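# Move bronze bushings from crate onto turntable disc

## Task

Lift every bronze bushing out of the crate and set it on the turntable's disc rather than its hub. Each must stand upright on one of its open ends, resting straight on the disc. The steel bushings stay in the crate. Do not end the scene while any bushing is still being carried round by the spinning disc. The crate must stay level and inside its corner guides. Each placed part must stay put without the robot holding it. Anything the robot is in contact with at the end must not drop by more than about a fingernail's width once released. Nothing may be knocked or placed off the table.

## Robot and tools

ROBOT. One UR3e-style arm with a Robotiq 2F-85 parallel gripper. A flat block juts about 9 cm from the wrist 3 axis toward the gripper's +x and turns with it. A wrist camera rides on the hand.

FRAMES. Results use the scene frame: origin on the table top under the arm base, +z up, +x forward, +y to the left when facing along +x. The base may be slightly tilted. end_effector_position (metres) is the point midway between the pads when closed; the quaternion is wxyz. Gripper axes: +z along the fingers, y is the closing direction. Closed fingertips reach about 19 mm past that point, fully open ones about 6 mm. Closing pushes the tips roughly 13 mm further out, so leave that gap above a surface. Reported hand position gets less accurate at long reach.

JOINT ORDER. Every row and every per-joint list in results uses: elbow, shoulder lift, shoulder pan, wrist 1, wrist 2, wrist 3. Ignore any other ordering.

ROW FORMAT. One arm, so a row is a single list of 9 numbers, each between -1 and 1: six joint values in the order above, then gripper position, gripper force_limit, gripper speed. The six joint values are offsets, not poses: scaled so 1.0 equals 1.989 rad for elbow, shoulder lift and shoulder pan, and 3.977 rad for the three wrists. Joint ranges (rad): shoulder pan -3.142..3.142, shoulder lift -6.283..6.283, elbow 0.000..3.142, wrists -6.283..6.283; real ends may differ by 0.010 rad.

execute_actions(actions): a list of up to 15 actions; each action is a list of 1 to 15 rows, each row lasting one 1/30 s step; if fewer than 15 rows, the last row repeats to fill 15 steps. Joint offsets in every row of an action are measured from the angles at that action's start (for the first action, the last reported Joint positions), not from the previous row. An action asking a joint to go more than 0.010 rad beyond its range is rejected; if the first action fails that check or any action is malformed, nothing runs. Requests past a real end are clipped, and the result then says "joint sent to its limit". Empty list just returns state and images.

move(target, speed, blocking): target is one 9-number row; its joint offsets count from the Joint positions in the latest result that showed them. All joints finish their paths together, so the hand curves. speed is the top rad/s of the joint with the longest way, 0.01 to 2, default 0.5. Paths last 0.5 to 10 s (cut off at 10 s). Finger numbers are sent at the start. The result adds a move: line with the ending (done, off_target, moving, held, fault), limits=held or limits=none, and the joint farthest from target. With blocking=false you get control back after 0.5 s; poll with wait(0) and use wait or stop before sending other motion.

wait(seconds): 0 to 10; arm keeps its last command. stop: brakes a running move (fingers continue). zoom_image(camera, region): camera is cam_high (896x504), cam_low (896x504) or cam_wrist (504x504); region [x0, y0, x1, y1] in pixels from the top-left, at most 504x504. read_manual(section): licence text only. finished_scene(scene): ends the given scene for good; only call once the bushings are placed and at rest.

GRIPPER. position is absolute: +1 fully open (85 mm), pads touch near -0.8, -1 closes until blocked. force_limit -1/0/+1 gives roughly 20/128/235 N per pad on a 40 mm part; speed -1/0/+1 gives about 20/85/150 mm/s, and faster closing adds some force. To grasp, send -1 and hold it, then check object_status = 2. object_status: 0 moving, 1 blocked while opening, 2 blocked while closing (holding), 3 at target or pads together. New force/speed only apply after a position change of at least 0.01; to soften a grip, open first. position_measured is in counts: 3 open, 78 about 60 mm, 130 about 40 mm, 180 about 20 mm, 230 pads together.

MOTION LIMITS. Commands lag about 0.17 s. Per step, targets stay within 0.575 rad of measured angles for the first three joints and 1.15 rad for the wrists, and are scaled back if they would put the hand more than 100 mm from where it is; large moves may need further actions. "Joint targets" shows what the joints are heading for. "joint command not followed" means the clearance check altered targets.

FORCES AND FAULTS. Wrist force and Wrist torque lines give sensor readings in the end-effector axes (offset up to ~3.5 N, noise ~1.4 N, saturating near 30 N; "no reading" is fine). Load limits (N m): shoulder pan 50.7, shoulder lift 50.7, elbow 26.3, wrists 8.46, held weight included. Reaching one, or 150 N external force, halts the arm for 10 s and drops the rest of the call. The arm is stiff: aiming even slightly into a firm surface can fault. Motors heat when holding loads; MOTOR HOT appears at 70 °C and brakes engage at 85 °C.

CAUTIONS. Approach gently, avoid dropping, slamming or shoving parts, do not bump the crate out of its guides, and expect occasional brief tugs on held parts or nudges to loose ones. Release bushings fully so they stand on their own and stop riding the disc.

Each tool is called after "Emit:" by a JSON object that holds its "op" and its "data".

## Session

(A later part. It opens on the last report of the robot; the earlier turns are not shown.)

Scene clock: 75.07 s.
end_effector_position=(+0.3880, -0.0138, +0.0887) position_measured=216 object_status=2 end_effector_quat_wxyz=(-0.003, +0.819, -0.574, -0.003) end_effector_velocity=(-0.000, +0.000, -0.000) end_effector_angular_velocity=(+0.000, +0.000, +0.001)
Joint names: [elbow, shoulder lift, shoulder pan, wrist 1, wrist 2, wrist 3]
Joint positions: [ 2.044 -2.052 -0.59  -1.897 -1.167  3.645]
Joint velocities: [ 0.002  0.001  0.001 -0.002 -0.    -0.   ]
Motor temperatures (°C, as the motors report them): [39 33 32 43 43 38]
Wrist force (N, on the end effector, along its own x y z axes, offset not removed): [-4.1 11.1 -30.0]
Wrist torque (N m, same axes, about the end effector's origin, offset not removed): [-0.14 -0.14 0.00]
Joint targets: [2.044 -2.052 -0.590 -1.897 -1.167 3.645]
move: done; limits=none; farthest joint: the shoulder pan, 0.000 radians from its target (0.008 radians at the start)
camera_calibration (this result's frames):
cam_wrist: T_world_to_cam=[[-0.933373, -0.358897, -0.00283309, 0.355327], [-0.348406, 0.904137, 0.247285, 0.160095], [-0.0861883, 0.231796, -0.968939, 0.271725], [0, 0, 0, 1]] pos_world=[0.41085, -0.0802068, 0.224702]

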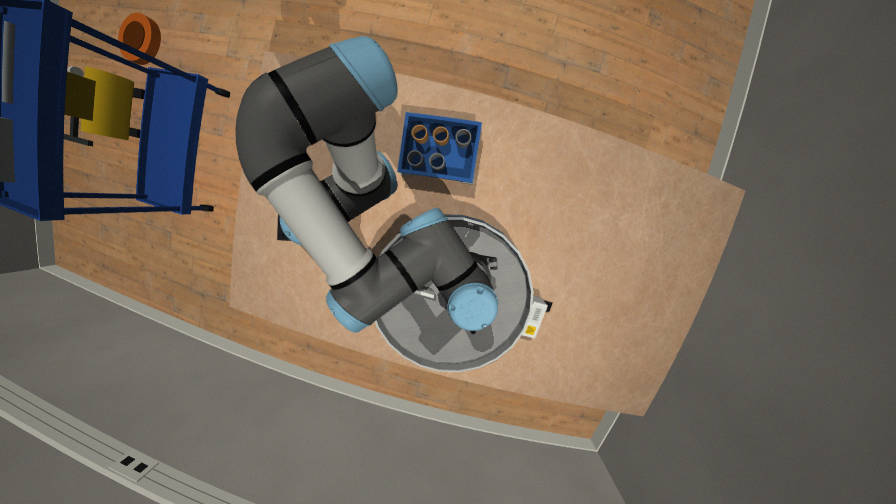

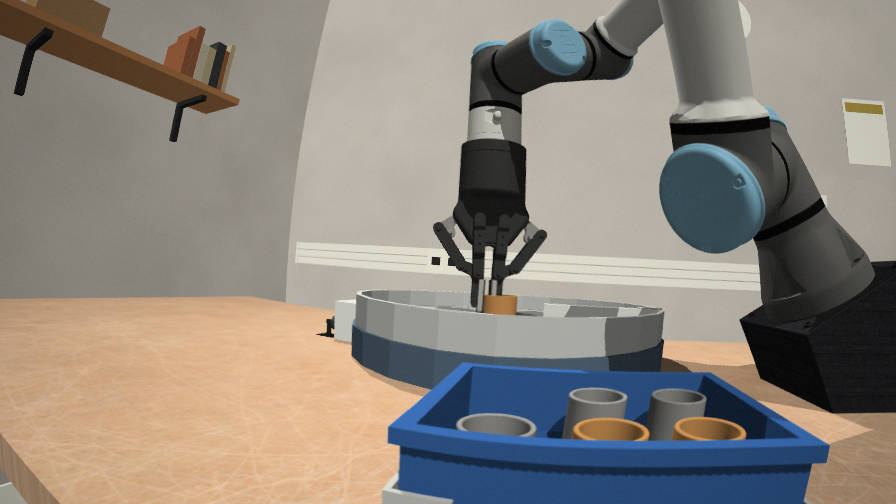

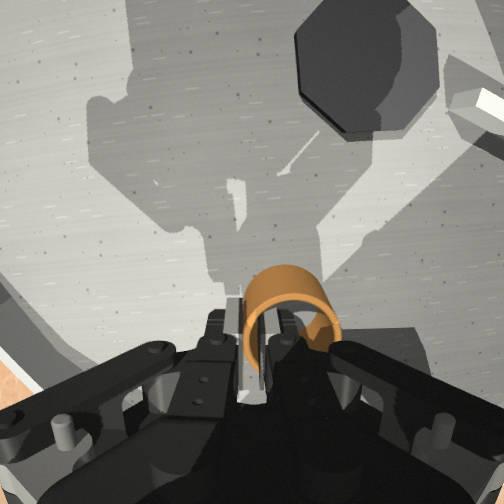

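Emit:
{"op": "move", "data": {"target": [-0.002,0,0,0.002,0,0,-0.6,-0.6,0.5]}}

Emit:
{"op": "move", "data": {"target": [-0.179,-0.066,-0.116,0.149,0.017,0,-0.6,-0.6,0.5], "speed": 0.8}}

Emit:
{"op": "move", "data": {"target": [0.153,0.064,0.851,-0.166,-0.1836,0.039,-0.4,-0.6,0.5], "speed": 1.3}}

Emit:
{"op": "move", "data": {"target": [0.162,0.132,-0.066,-0.154,0.015,-0.028,-0.4,-0.6,0.5], "speed": 0.5}}

Scene clock: 90.70 s.
end_effector_position=(+0.3876, -0.0132, +0.0891) position_measured=205 object_status=3 end_effector_quat_wxyz=(-0.003, +0.819, -0.574, -0.005) end_effector_velocity=(-0.000, +0.000, +0.000) end_effector_angular_velocity=(+0.001, +0.001, -0.000)
Joint names: [elbow, shoulder lift, shoulder pan, wrist 1, wrist 2, wrist 3]
Joint positions: [ 2.04  -2.052 -0.59  -1.889 -1.167  3.645]
Joint velocities: [-0.    -0.001  0.     0.003  0.     0.   ]
Motor temperatures (°C, as the motors report them): [39 33 32 43 43 38]
Wrist force (N, on the end effector, along its own x y z axes, offset not removed): [1.6 1.5 -0.2]
Wrist torque (N m, same axes, about the end effector's origin, offset not removed): [0.16 -0.31 0.02]
Joint targets: [2.040 -2.052 -0.590 -1.889 -1.167 3.645]
move: done; limits=none; farthest joint: the shoulder pan, 0.000 radians from its target (0.000 radians at the start)
camera_calibration (this result's frames):
cam_wrist: T_world_to_cam=[[-0.933918, -0.357486, -0.00112527, 0.355247], [-0.34636, 0.904062, 0.250414, 0.158267], [-0.0885023, 0.234256, -0.968138, 0.272802], [0, 0, 0, 1]] pos_world=[0.410732, -0.0799925, 0.224878]

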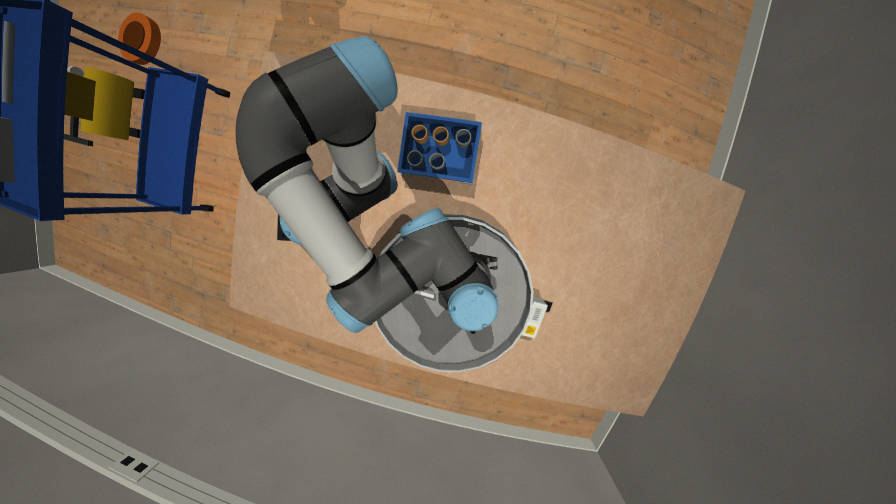

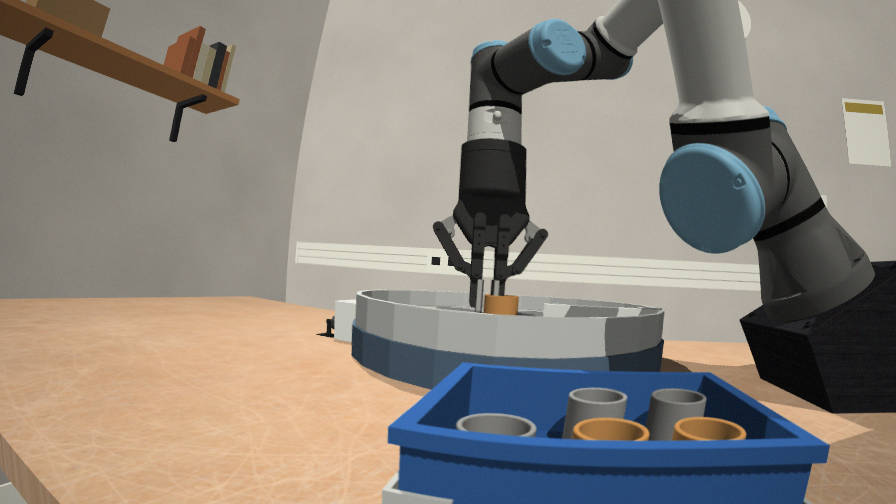

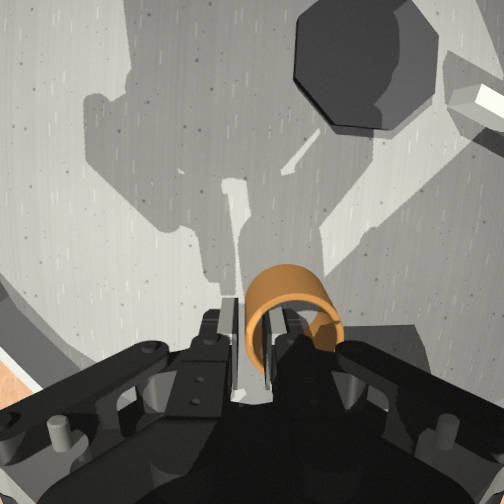

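Scene clock: 92.20 s.
end_effector_position=(+0.3895, -0.0139, +0.1740) position_measured=205 object_status=3 end_effector_quat_wxyz=(-0.004, +0.742, -0.670, -0.006) end_effector_velocity=(+0.000, +0.000, +0.000) end_effector_angular_velocity=(+0.001, +0.000, -0.000)
Joint names: [elbow, shoulder lift, shoulder pan, wrist 1, wrist 2, wrist 3]
Joint positions: [ 1.684 -2.183 -0.821 -1.297 -1.099  3.645]
Joint velocities: [-0.001  0.    -0.     0.002  0.    -0.   ]
Motor temperatures (°C, as the motors report them): [39 33 32 43 43 38]
Wrist force (N, on the end effector, along its own x y z axes, offset not removed): [1.2 2.0 0.6]
Wrist torque (N m, same axes, about the end effector's origin, offset not removed): [0.29 -0.21 0.03]
Joint targets: [1.684 -2.183 -0.821 -1.296 -1.099 3.645]
move: done; limits=none; farthest joint: the shoulder pan, 0.000 radians from its target (0.231 radians at the start)
camera_calibration (this result's frames):
cam_wrist: T_world_to_cam=[[-0.99279, -0.119864, -0.00111368, 0.383126], [-0.116248, 0.960486, 0.25289, 0.0489934], [-0.0292428, 0.251196, -0.967495, 0.332365], [0, 0, 0, 1]] pos_world=[0.395778, -0.0846229, 0.309598]

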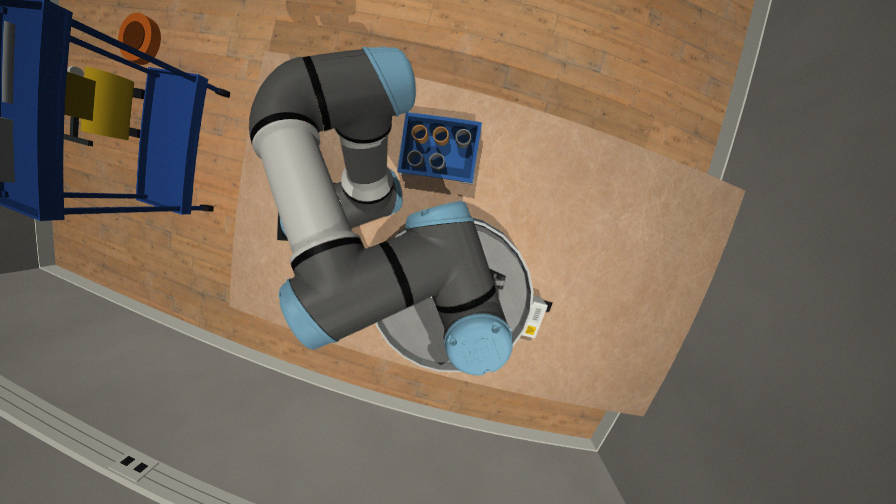

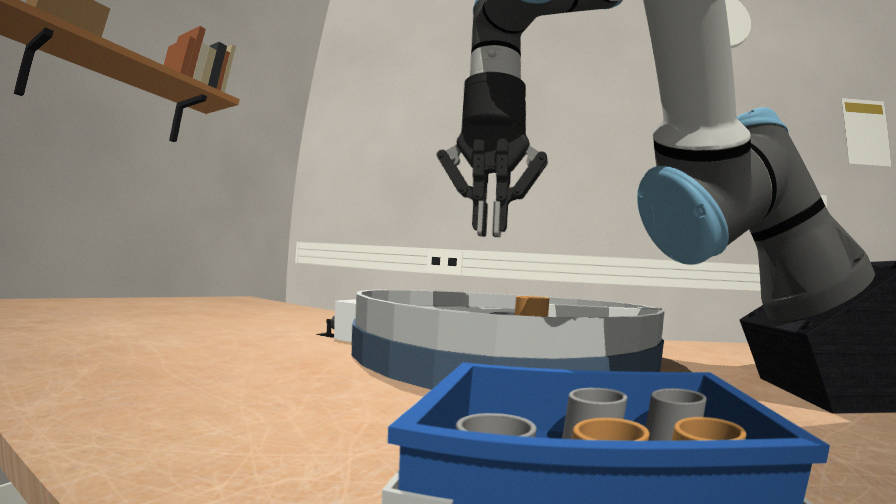

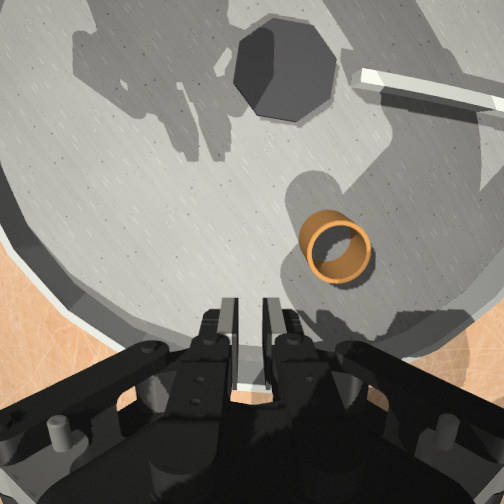

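Scene clock: 94.37 s.
end_effector_position=(+0.2506, +0.2373, +0.1751) position_measured=179 object_status=3 end_effector_quat_wxyz=(-0.004, +1.000, -0.022, -0.002) end_effector_velocity=(+0.000, +0.000, +0.000) end_effector_angular_velocity=(+0.000, -0.001, +0.000)
Joint names: [elbow, shoulder lift, shoulder pan, wrist 1, wrist 2, wrist 3]
Joint positions: [ 1.988 -2.056  0.872 -1.957 -1.829  3.8  ]
Joint velocities: [-0.     0.     0.001 -0.001 -0.001  0.   ]
Motor temperatures (°C, as the motors report them): [39 33 32 43 43 38]
Wrist force (N, on the end effector, along its own x y z axes, offset not removed): [1.4 1.7 0.4]
Wrist torque (N m, same axes, about the end effector's origin, offset not removed): [0.23 -0.23 -0.03]
Joint targets: [1.988 -2.056 0.872 -1.957 -1.830 3.800]
move: done; limits=none; farthest joint: the shoulder pan, 0.000 radians from its target (1.692 radians at the start)
camera_calibration (this result's frames):
cam_wrist: T_world_to_cam=[[-0.0263644, -0.999595, -0.0107397, 0.243606], [-0.969935, 0.022979, 0.242278, 0.229527], [-0.241933, 0.0168044, -0.970147, 0.375613], [0, 0, 0, 1]] pos_world=[0.319922, 0.231921, 0.311407]

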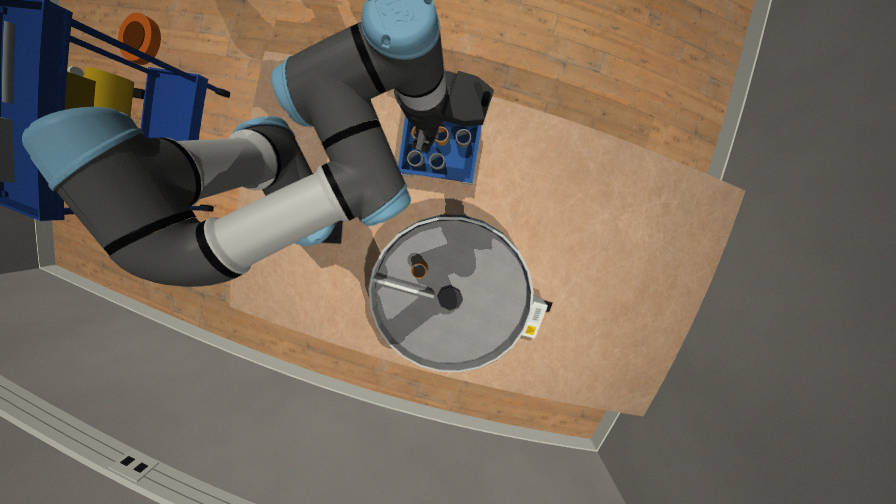

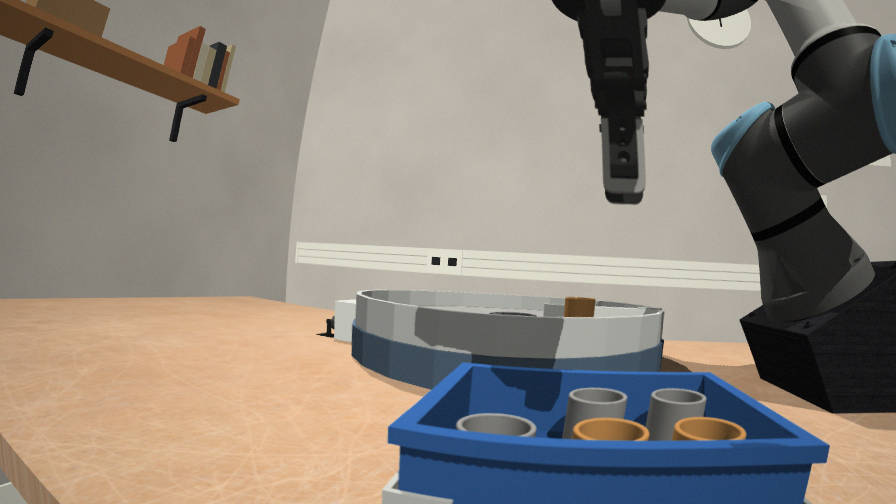

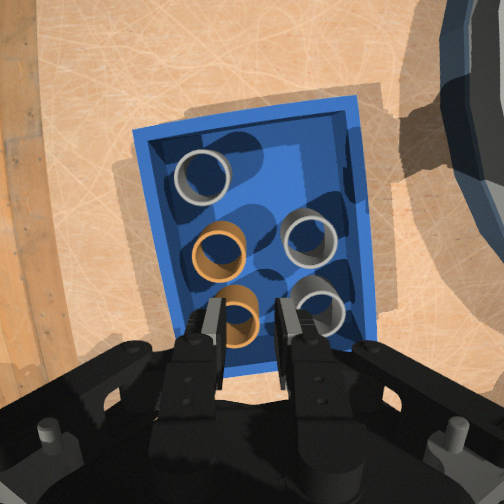

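Scene clock: 96.23 s.
end_effector_position=(+0.2504, +0.2384, +0.0650) position_measured=179 object_status=3 end_effector_quat_wxyz=(-0.005, +1.000, -0.027, -0.002) end_effector_velocity=(+0.001, -0.000, -0.000) end_effector_angular_velocity=(-0.000, -0.001, -0.002)
Joint names: [elbow, shoulder lift, shoulder pan, wrist 1, wrist 2, wrist 3]
Joint positions: [ 2.31  -1.793  0.74  -2.569 -1.77   3.689]
Joint velocities: [ 0.001  0.001 -0.002 -0.003  0.    -0.001]
Motor temperatures (°C, as the motors report them): [39 33 32 43 43 38]
Wrist force (N, on the end effector, along its own x y z axes, offset not removed): [1.7 1.4 0.6]
Wrist torque (N m, same axes, about the end effector's origin, offset not removed): [0.21 -0.32 0.01]
Joint targets: [2.310 -1.793 0.740 -2.569 -1.770 3.689]
move: done; limits=none; farthest joint: the wrist 3, 0.001 radians from its target (0.112 radians at the start)
camera_calibration (this result's frames):
cam_wrist: T_world_to_cam=[[-0.0354176, -0.999308, -0.01138, 0.245792], [-0.96971, 0.0316104, 0.242207, 0.253915], [-0.241679, 0.0196137, -0.970158, 0.268083], [0, 0, 0, 1]] pos_world=[0.319719, 0.232338, 0.20138]

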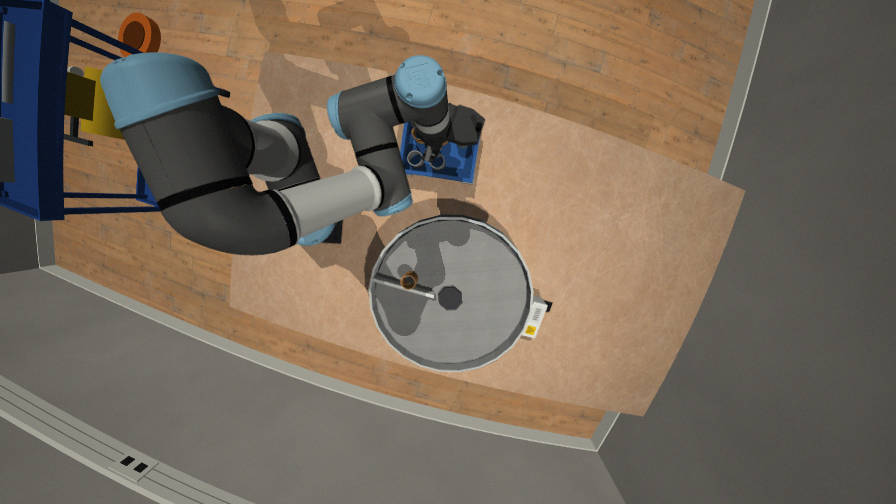

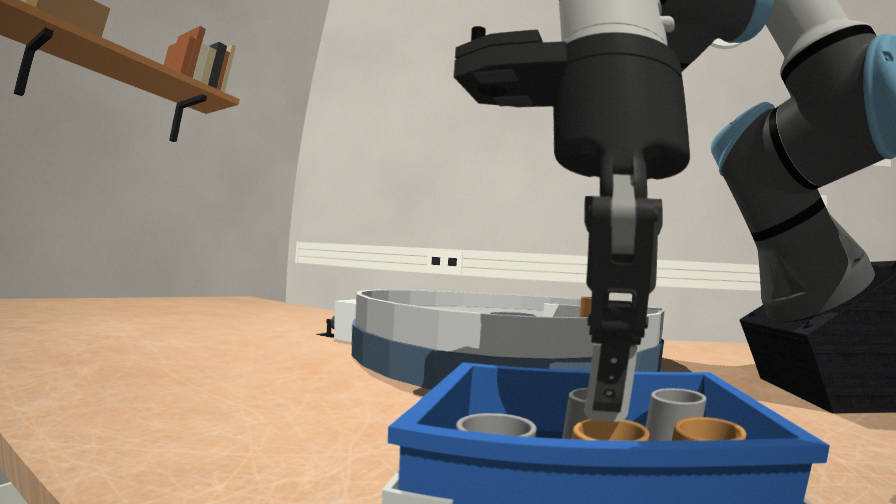

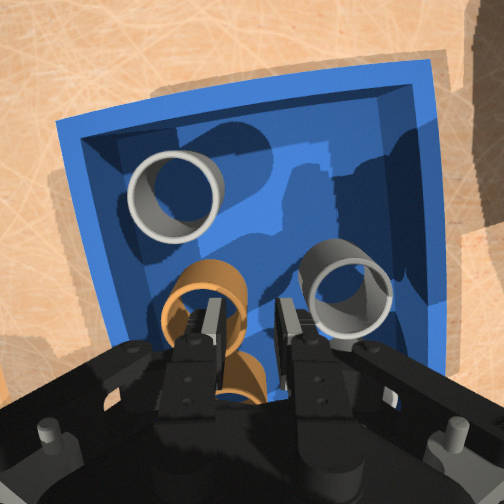

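Emit:
{"op": "move", "data": {"target": [0.0186,0.051,-0.007,-0.0357,0.0024,-0.0045,-0.4,-0.6,0.5], "speed": 0.06}}

Scene clock: 105.20 s.
end_effector_position=(+0.2489, +0.2404, +0.0427) position_measured=179 object_status=3 end_effector_quat_wxyz=(-0.006, +1.000, -0.024, -0.002) end_effector_velocity=(-0.000, +0.001, -0.000) end_effector_angular_velocity=(+0.001, -0.000, +0.002)
Joint names: [elbow, shoulder lift, shoulder pan, wrist 1, wrist 2, wrist 3]
Joint positions: [ 2.347 -1.692  0.726 -2.711 -1.76   3.671]
Joint velocities: [ 0.     0.002  0.002 -0.002  0.    -0.   ]
Motor temperatures (°C, as the motors report them): [39 33 32 43 43 38]
Wrist force (N, on the end effector, along its own x y z axes, offset not removed): [1.2 1.3 0.2]
Wrist torque (N m, same axes, about the end effector's origin, offset not removed): [0.12 -0.22 0.02]
Joint targets: [2.347 -1.692 0.726 -2.711 -1.760 3.671]
move: done; limits=none; farthest joint: the shoulder pan, 0.000 radians from its target (0.014 radians at the start)
camera_calibration (this result's frames):
cam_wrist: T_world_to_cam=[[-0.0303292, -0.999433, -0.0146293, 0.246386], [-0.969762, 0.0258766, 0.242675, 0.259192], [-0.242159, 0.0215471, -0.969997, 0.245629], [0, 0, 0, 1]] pos_world=[0.318309, 0.234247, 0.178965]

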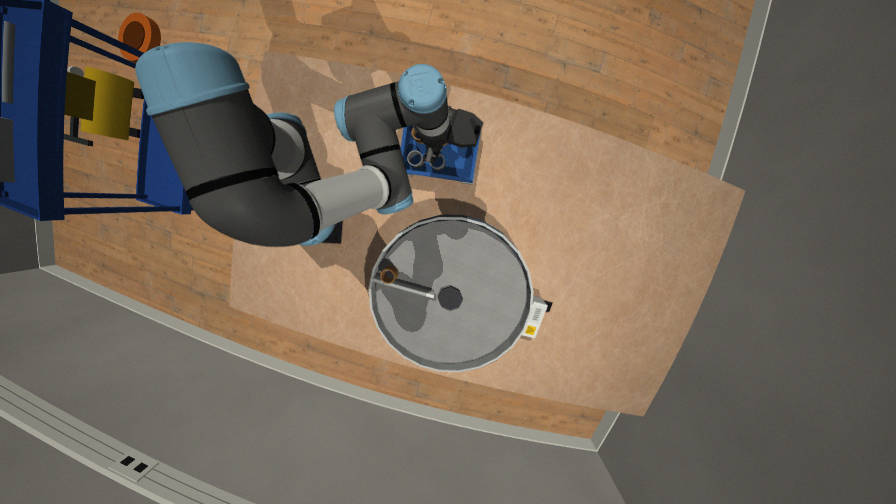

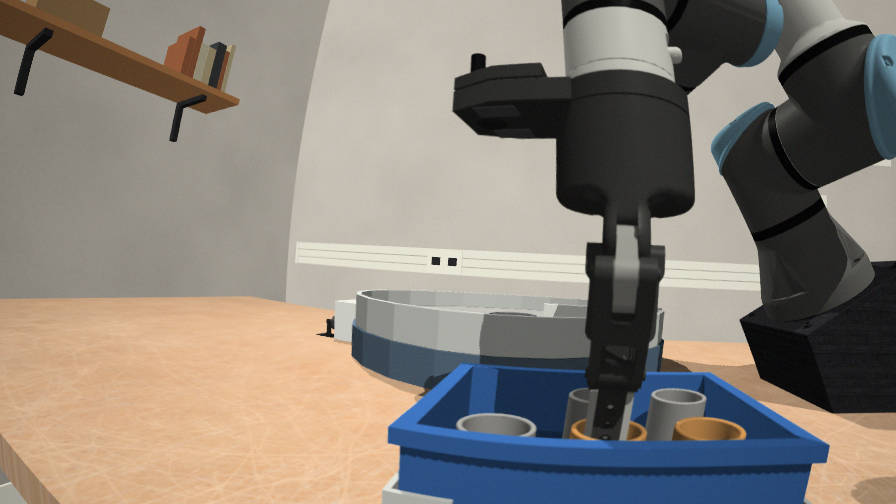

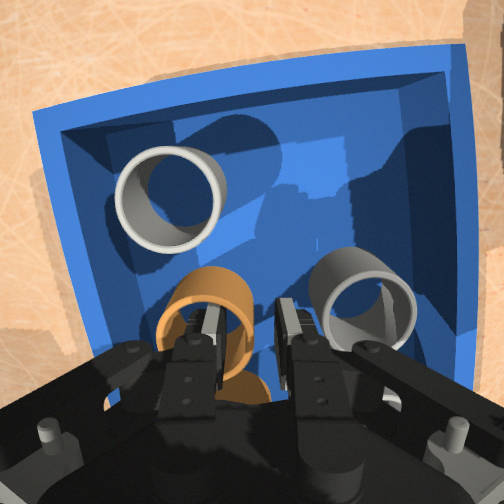

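Emit:
{"op": "move", "data": {"target": [0,0,0,0,0,0,-1,-0.6,-0.5]}}

Emit:
{"op": "move", "data": {"target": [-0.0186,-0.051,0.007,0.0357,-0.0024,0.0045,-1,-0.6,-0.5], "speed": 0.2}}

Emit:
{"op": "move", "data": {"target": [-0.162,-0.132,0.066,0.154,-0.015,0.028,-1,-0.6,-0.5], "speed": 0.8}}

Emit:
{"op": "move", "data": {"target": [-0.152,-0.064,-0.852,0.165,0.183,-0.039,-1,-0.6,-0.5], "speed": 1.2}}

Emit:
{"op": "move", "data": {"target": [0.1654,0.0608,0.107,-0.137,-0.0156,0,-1,-0.6,-0.5], "speed": 0.5}}

Scene clock: 114.20 s.
end_effector_position=(+0.2489, +0.2404, +0.0426) position_measured=216 object_status=2 end_effector_quat_wxyz=(-0.006, +1.000, -0.024, -0.002) end_effector_velocity=(+0.001, -0.000, +0.000) end_effector_angular_velocity=(-0.000, -0.000, -0.002)
Joint names: [elbow, shoulder lift, shoulder pan, wrist 1, wrist 2, wrist 3]
Joint positions: [ 2.347 -1.692  0.726 -2.711 -1.76   3.671]
Joint velocities: [-0.001 -0.001 -0.001  0.001  0.     0.   ]
Motor temperatures (°C, as the motors report them): [39 33 32 43 43 38]
Wrist force (N, on the end effector, along its own x y z axes, offset not removed): [0.2 2.6 -2.5]
Wrist torque (N m, same axes, about the end effector's origin, offset not removed): [0.29 -0.03 0.01]
Joint targets: [2.347 -1.692 0.726 -2.711 -1.760 3.671]
move: done; limits=none; farthest joint: the shoulder pan, 0.000 radians from its target (0.000 radians at the start)
camera_calibration (this result's frames):
cam_wrist: T_world_to_cam=[[-0.0303064, -0.999434, -0.0146034, 0.246373], [-0.969745, 0.0258592, 0.242747, 0.259175], [-0.242232, 0.0215183, -0.96998, 0.245611], [0, 0, 0, 1]] pos_world=[0.318295, 0.234246, 0.178922]

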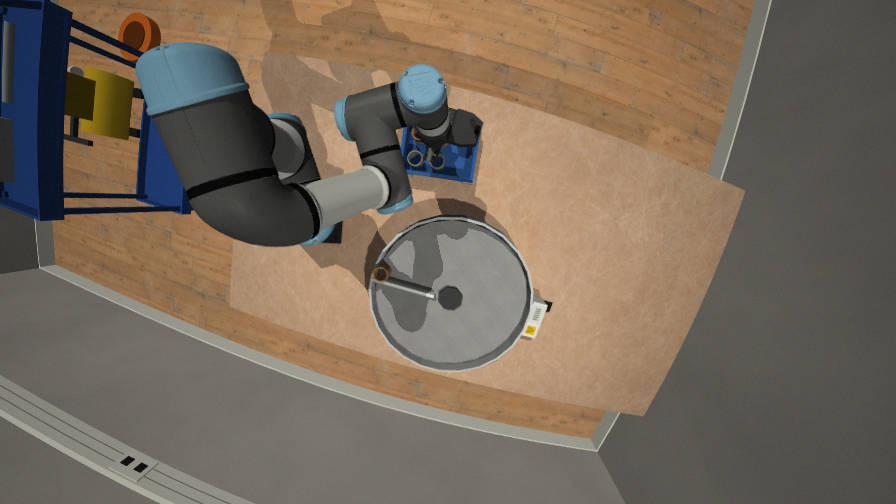

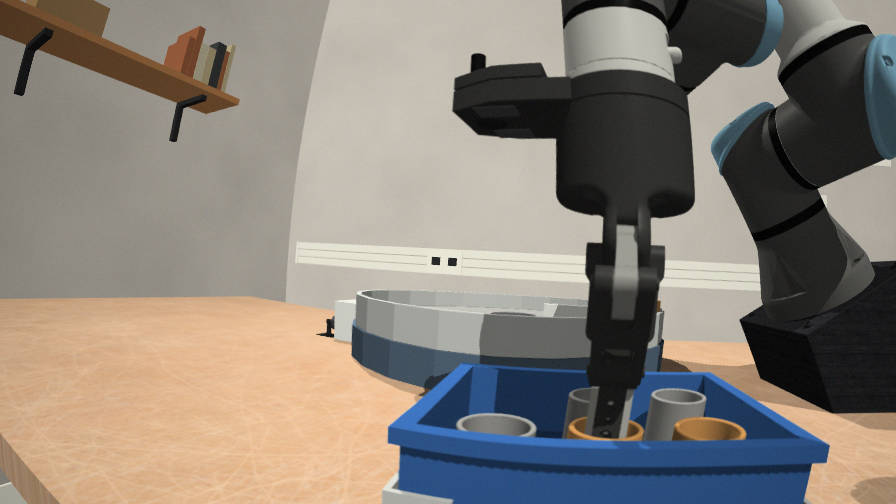

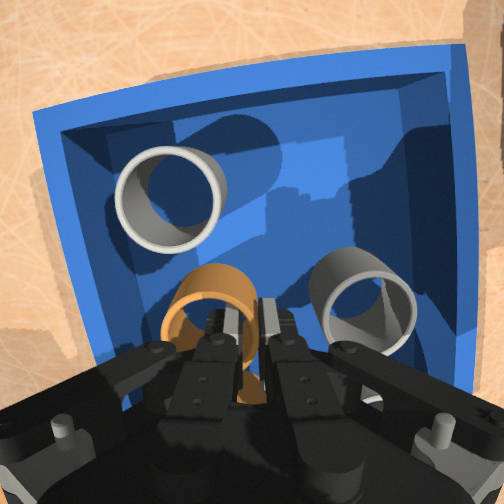

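Scene clock: 115.43 s.
end_effector_position=(+0.2504, +0.2384, +0.0650) position_measured=216 object_status=2 end_effector_quat_wxyz=(-0.005, +1.000, -0.027, -0.002) end_effector_velocity=(-0.000, +0.000, +0.000) end_effector_angular_velocity=(+0.001, +0.001, +0.001)
Joint names: [elbow, shoulder lift, shoulder pan, wrist 1, wrist 2, wrist 3]
Joint positions: [ 2.31  -1.793  0.74  -2.569 -1.77   3.689]
Joint velocities: [-0.001 -0.001  0.001  0.002  0.     0.   ]
Motor temperatures (°C, as the motors report them): [39 33 32 43 43 38]
Wrist force (N, on the end effector, along its own x y z axes, offset not removed): [0.9 1.3 1.5]
Wrist torque (N m, same axes, about the end effector's origin, offset not removed): [0.18 -0.13 0.00]
Joint targets: [2.310 -1.793 0.740 -2.569 -1.770 3.689]
move: done; limits=none; farthest joint: the shoulder pan, 0.000 radians from its target (0.013 radians at the start)
camera_calibration (this result's frames):
cam_wrist: T_world_to_cam=[[-0.035393, -0.999309, -0.0113515, 0.24578], [-0.969692, 0.0315919, 0.242281, 0.253899], [-0.241755, 0.0195825, -0.97014, 0.268061], [0, 0, 0, 1]] pos_world=[0.319708, 0.232339, 0.201332]

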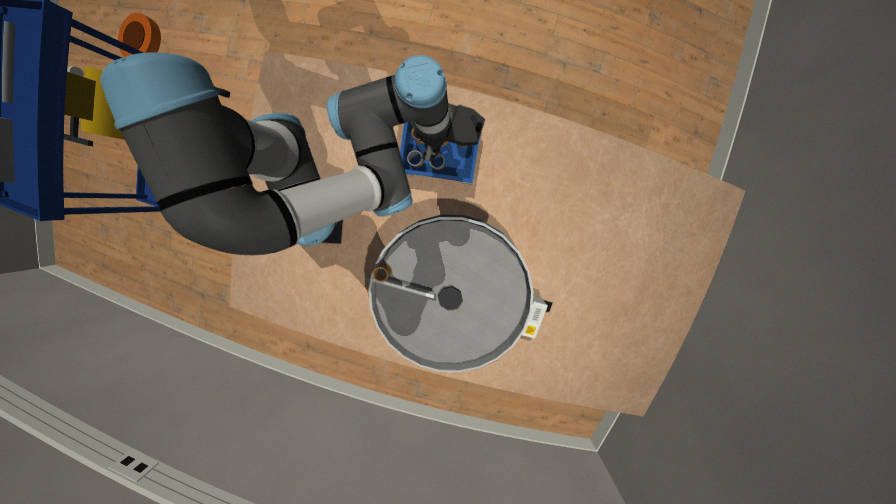

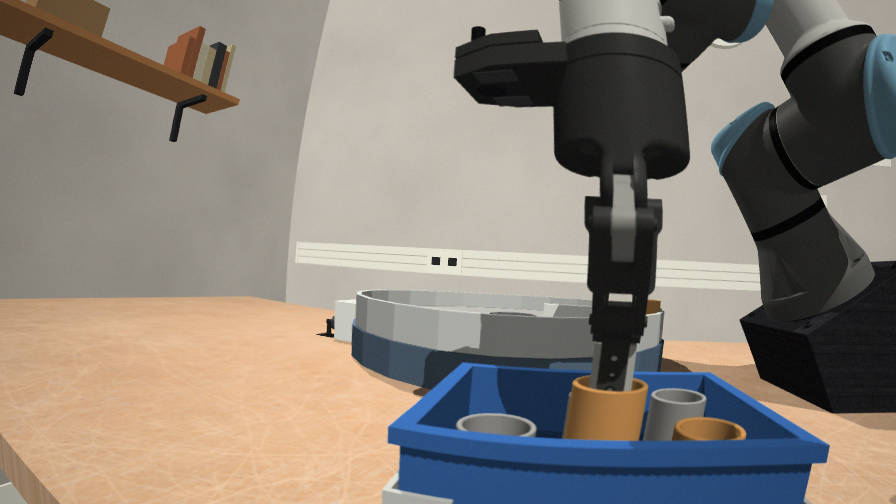

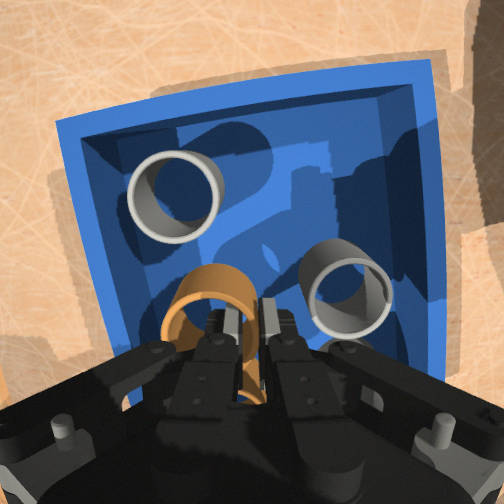

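Scene clock: 116.93 s.
end_effector_position=(+0.2505, +0.2373, +0.1750) position_measured=216 object_status=2 end_effector_quat_wxyz=(-0.004, +1.000, -0.022, -0.002) end_effector_velocity=(-0.000, -0.000, +0.000) end_effector_angular_velocity=(-0.001, +0.000, -0.000)
Joint names: [elbow, shoulder lift, shoulder pan, wrist 1, wrist 2, wrist 3]
Joint positions: [ 1.988 -2.055  0.872 -1.957 -1.829  3.8  ]
Joint velocities: [-0.001 -0.001 -0.     0.002 -0.001  0.   ]
Motor temperatures (°C, as the motors report them): [39 33 32 43 43 38]
Wrist force (N, on the end effector, along its own x y z axes, offset not removed): [0.8 1.6 1.4]
Wrist torque (N m, same axes, about the end effector's origin, offset not removed): [0.22 -0.16 0.02]
Joint targets: [1.988 -2.055 0.872 -1.957 -1.829 3.800]
move: done; limits=none; farthest joint: the shoulder pan, 0.000 radians from its target (0.131 radians at the start)
camera_calibration (this result's frames):
cam_wrist: T_world_to_cam=[[-0.0263345, -0.999596, -0.0107013, 0.243601], [-0.969917, 0.0229581, 0.242352, 0.229518], [-0.242008, 0.0167615, -0.970129, 0.375593], [0, 0, 0, 1]] pos_world=[0.319925, 0.231938, 0.311356]

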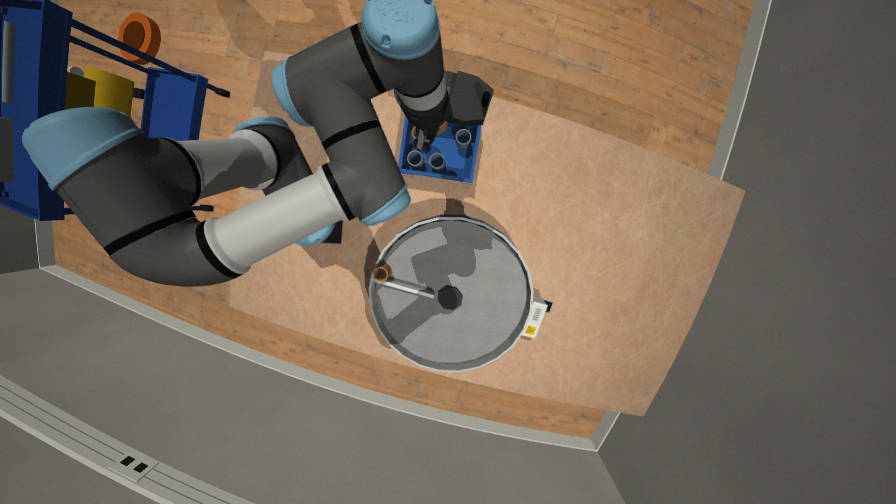

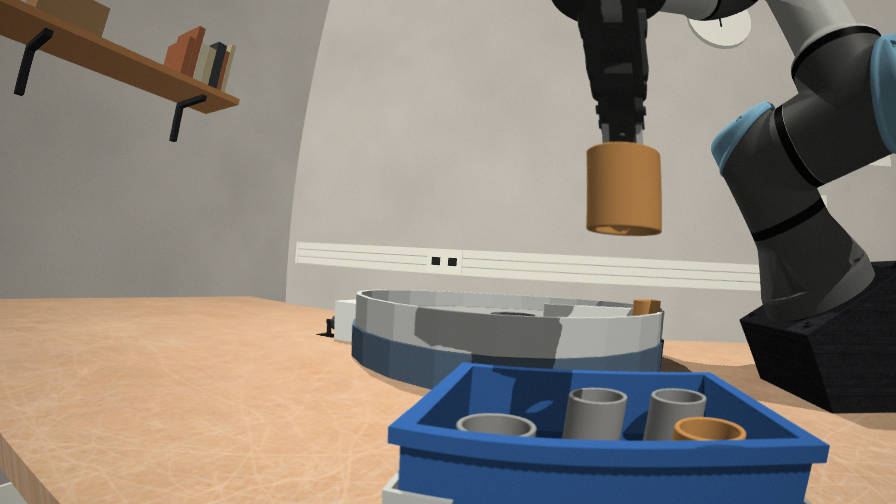

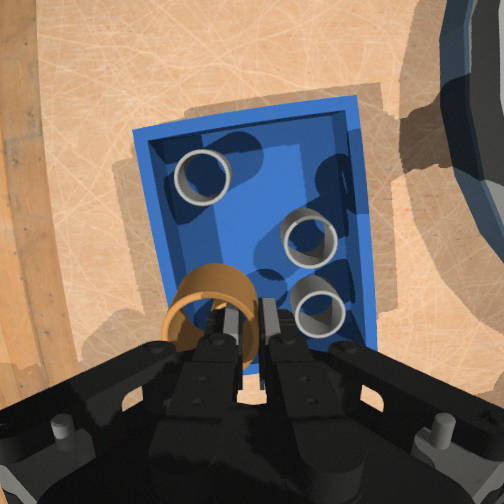

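Scene clock: 119.17 s.
end_effector_position=(+0.3892, -0.0154, +0.1738) position_measured=216 object_status=2 end_effector_quat_wxyz=(-0.003, +0.742, -0.670, -0.005) end_effector_velocity=(-0.000, -0.001, +0.000) end_effector_angular_velocity=(-0.001, -0.000, -0.003)
Joint names: [elbow, shoulder lift, shoulder pan, wrist 1, wrist 2, wrist 3]
Joint positions: [ 1.686 -2.183 -0.823 -1.301 -1.102  3.645]
Joint velocities: [-0.     0.    -0.003  0.001  0.001 -0.   ]
Motor temperatures (°C, as the motors report them): [39 33 32 43 43 38]
Wrist force (N, on the end effector, along its own x y z axes, offset not removed): [0.5 1.3 0.3]
Wrist torque (N m, same axes, about the end effector's origin, offset not removed): [0.10 -0.12 -0.02]
Joint targets: [1.686 -2.183 -0.823 -1.301 -1.102 3.645]
move: done; limits=none; farthest joint: the wrist 2, 0.001 radians from its target (0.728 radians at the start)
camera_calibration (this result's frames):
cam_wrist: T_world_to_cam=[[-0.992882, -0.119099, 0.000197233, 0.382464], [-0.115286, 0.961509, 0.249418, 0.0507064], [-0.0298949, 0.24762, -0.968396, 0.3329], [0, 0, 0, 1]] pos_world=[0.395539, -0.0856364, 0.309656]

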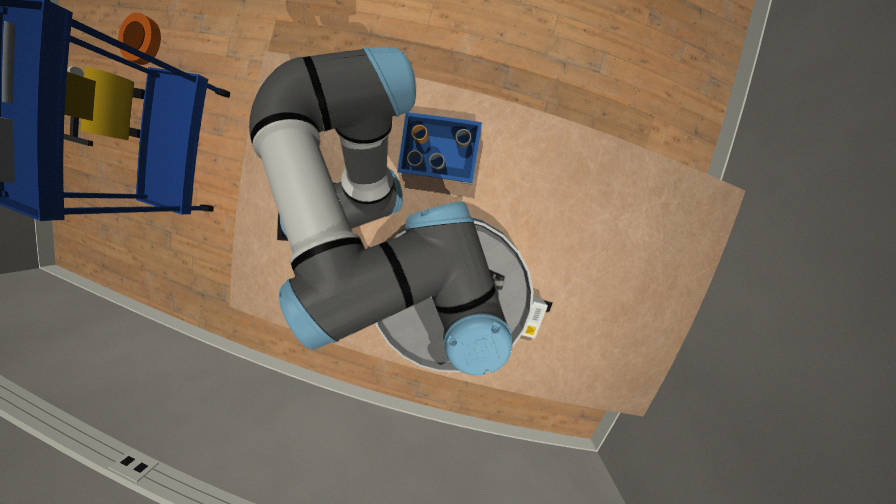

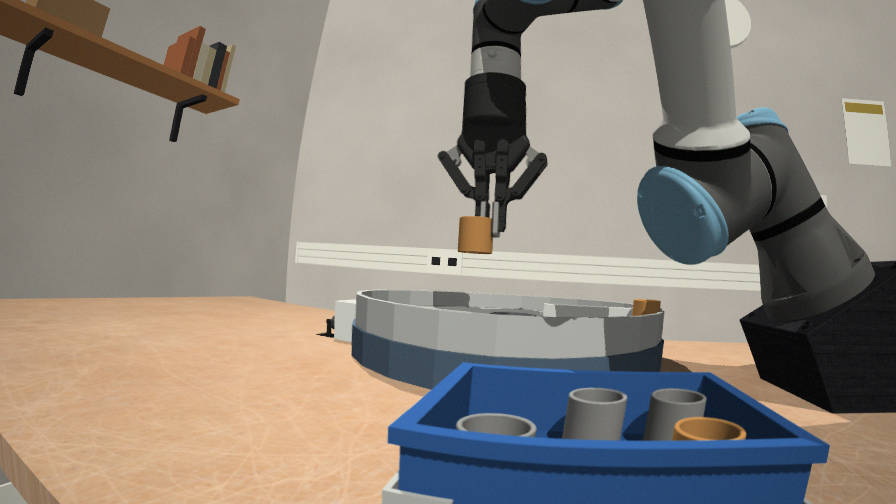

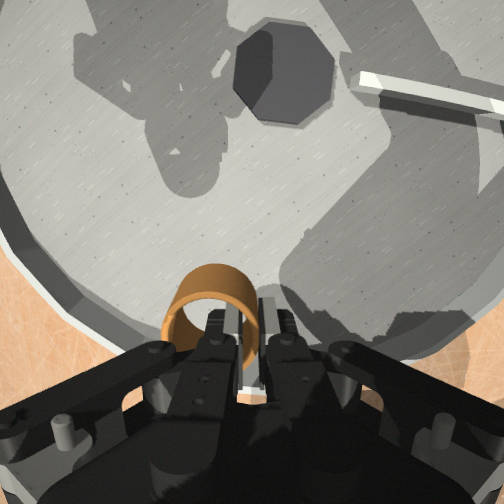

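Scene clock: 120.90 s.
end_effector_position=(+0.3878, -0.0162, +0.0953) position_measured=216 object_status=2 end_effector_quat_wxyz=(-0.001, +0.813, -0.583, -0.005) end_effector_velocity=(+0.000, +0.000, -0.000) end_effector_angular_velocity=(-0.000, -0.001, +0.002)
Joint names: [elbow, shoulder lift, shoulder pan, wrist 1, wrist 2, wrist 3]
Joint positions: [ 2.015 -2.062 -0.61  -1.845 -1.164  3.645]
Joint velocities: [-0.     0.001  0.002 -0.002 -0.    -0.   ]
Motor temperatures (°C, as the motors report them): [39 33 32 43 43 38]
Wrist force (N, on the end effector, along its own x y z axes, offset not removed): [0.6 1.2 0.6]
Wrist torque (N m, same axes, about the end effector's origin, offset not removed): [0.13 -0.12 0.00]
Joint targets: [2.015 -2.062 -0.610 -1.846 -1.164 3.645]
move: done; limits=none; farthest joint: the wrist 1, 0.001 radians from its target (0.545 radians at the start)
camera_calibration (this result's frames):
cam_wrist: T_world_to_cam=[[-0.941062, -0.338229, 0.00206065, 0.357197], [-0.327074, 0.911546, 0.249213, 0.152272], [-0.0861693, 0.233851, -0.968447, 0.278636], [0, 0, 0, 1]] pos_world=[0.409959, -0.0831475, 0.23116]

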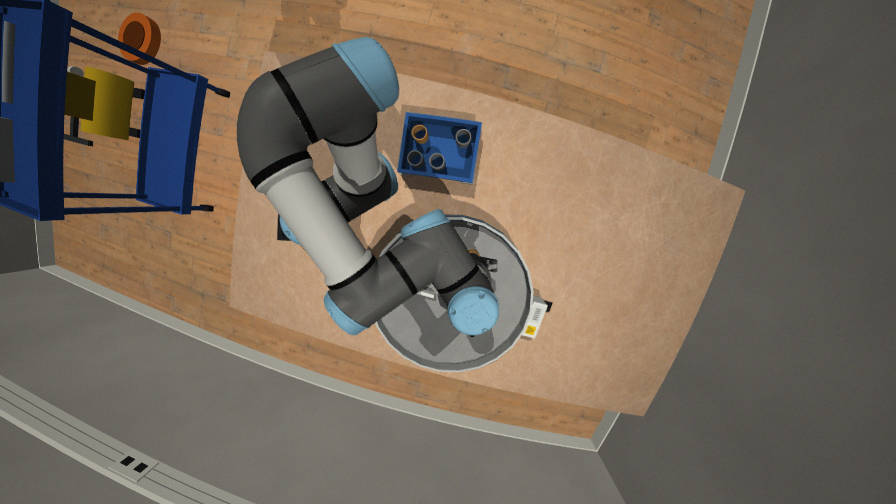

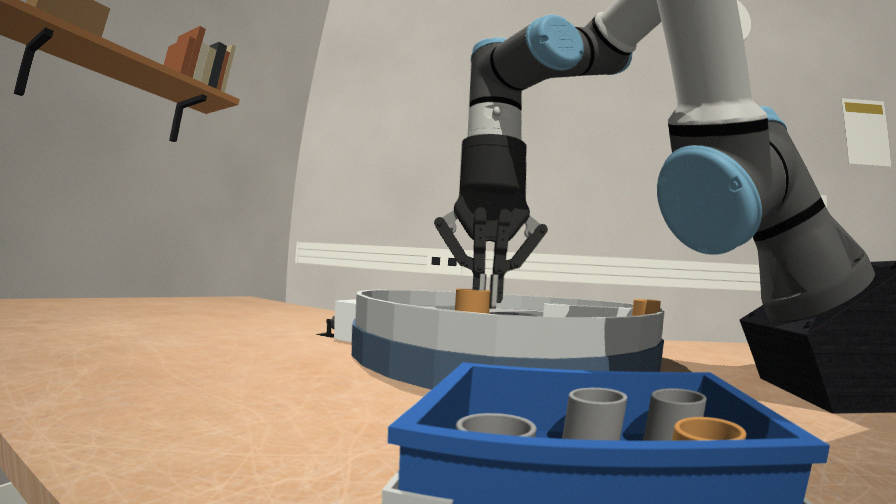

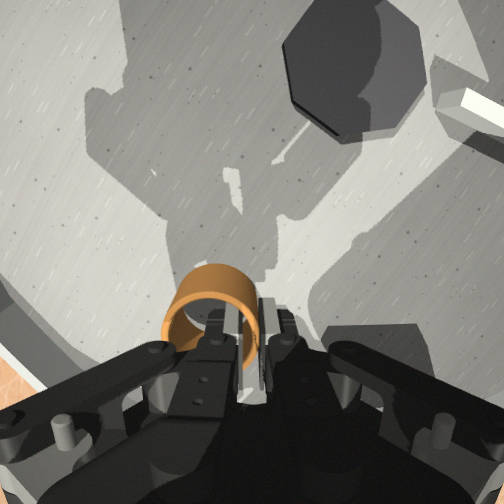

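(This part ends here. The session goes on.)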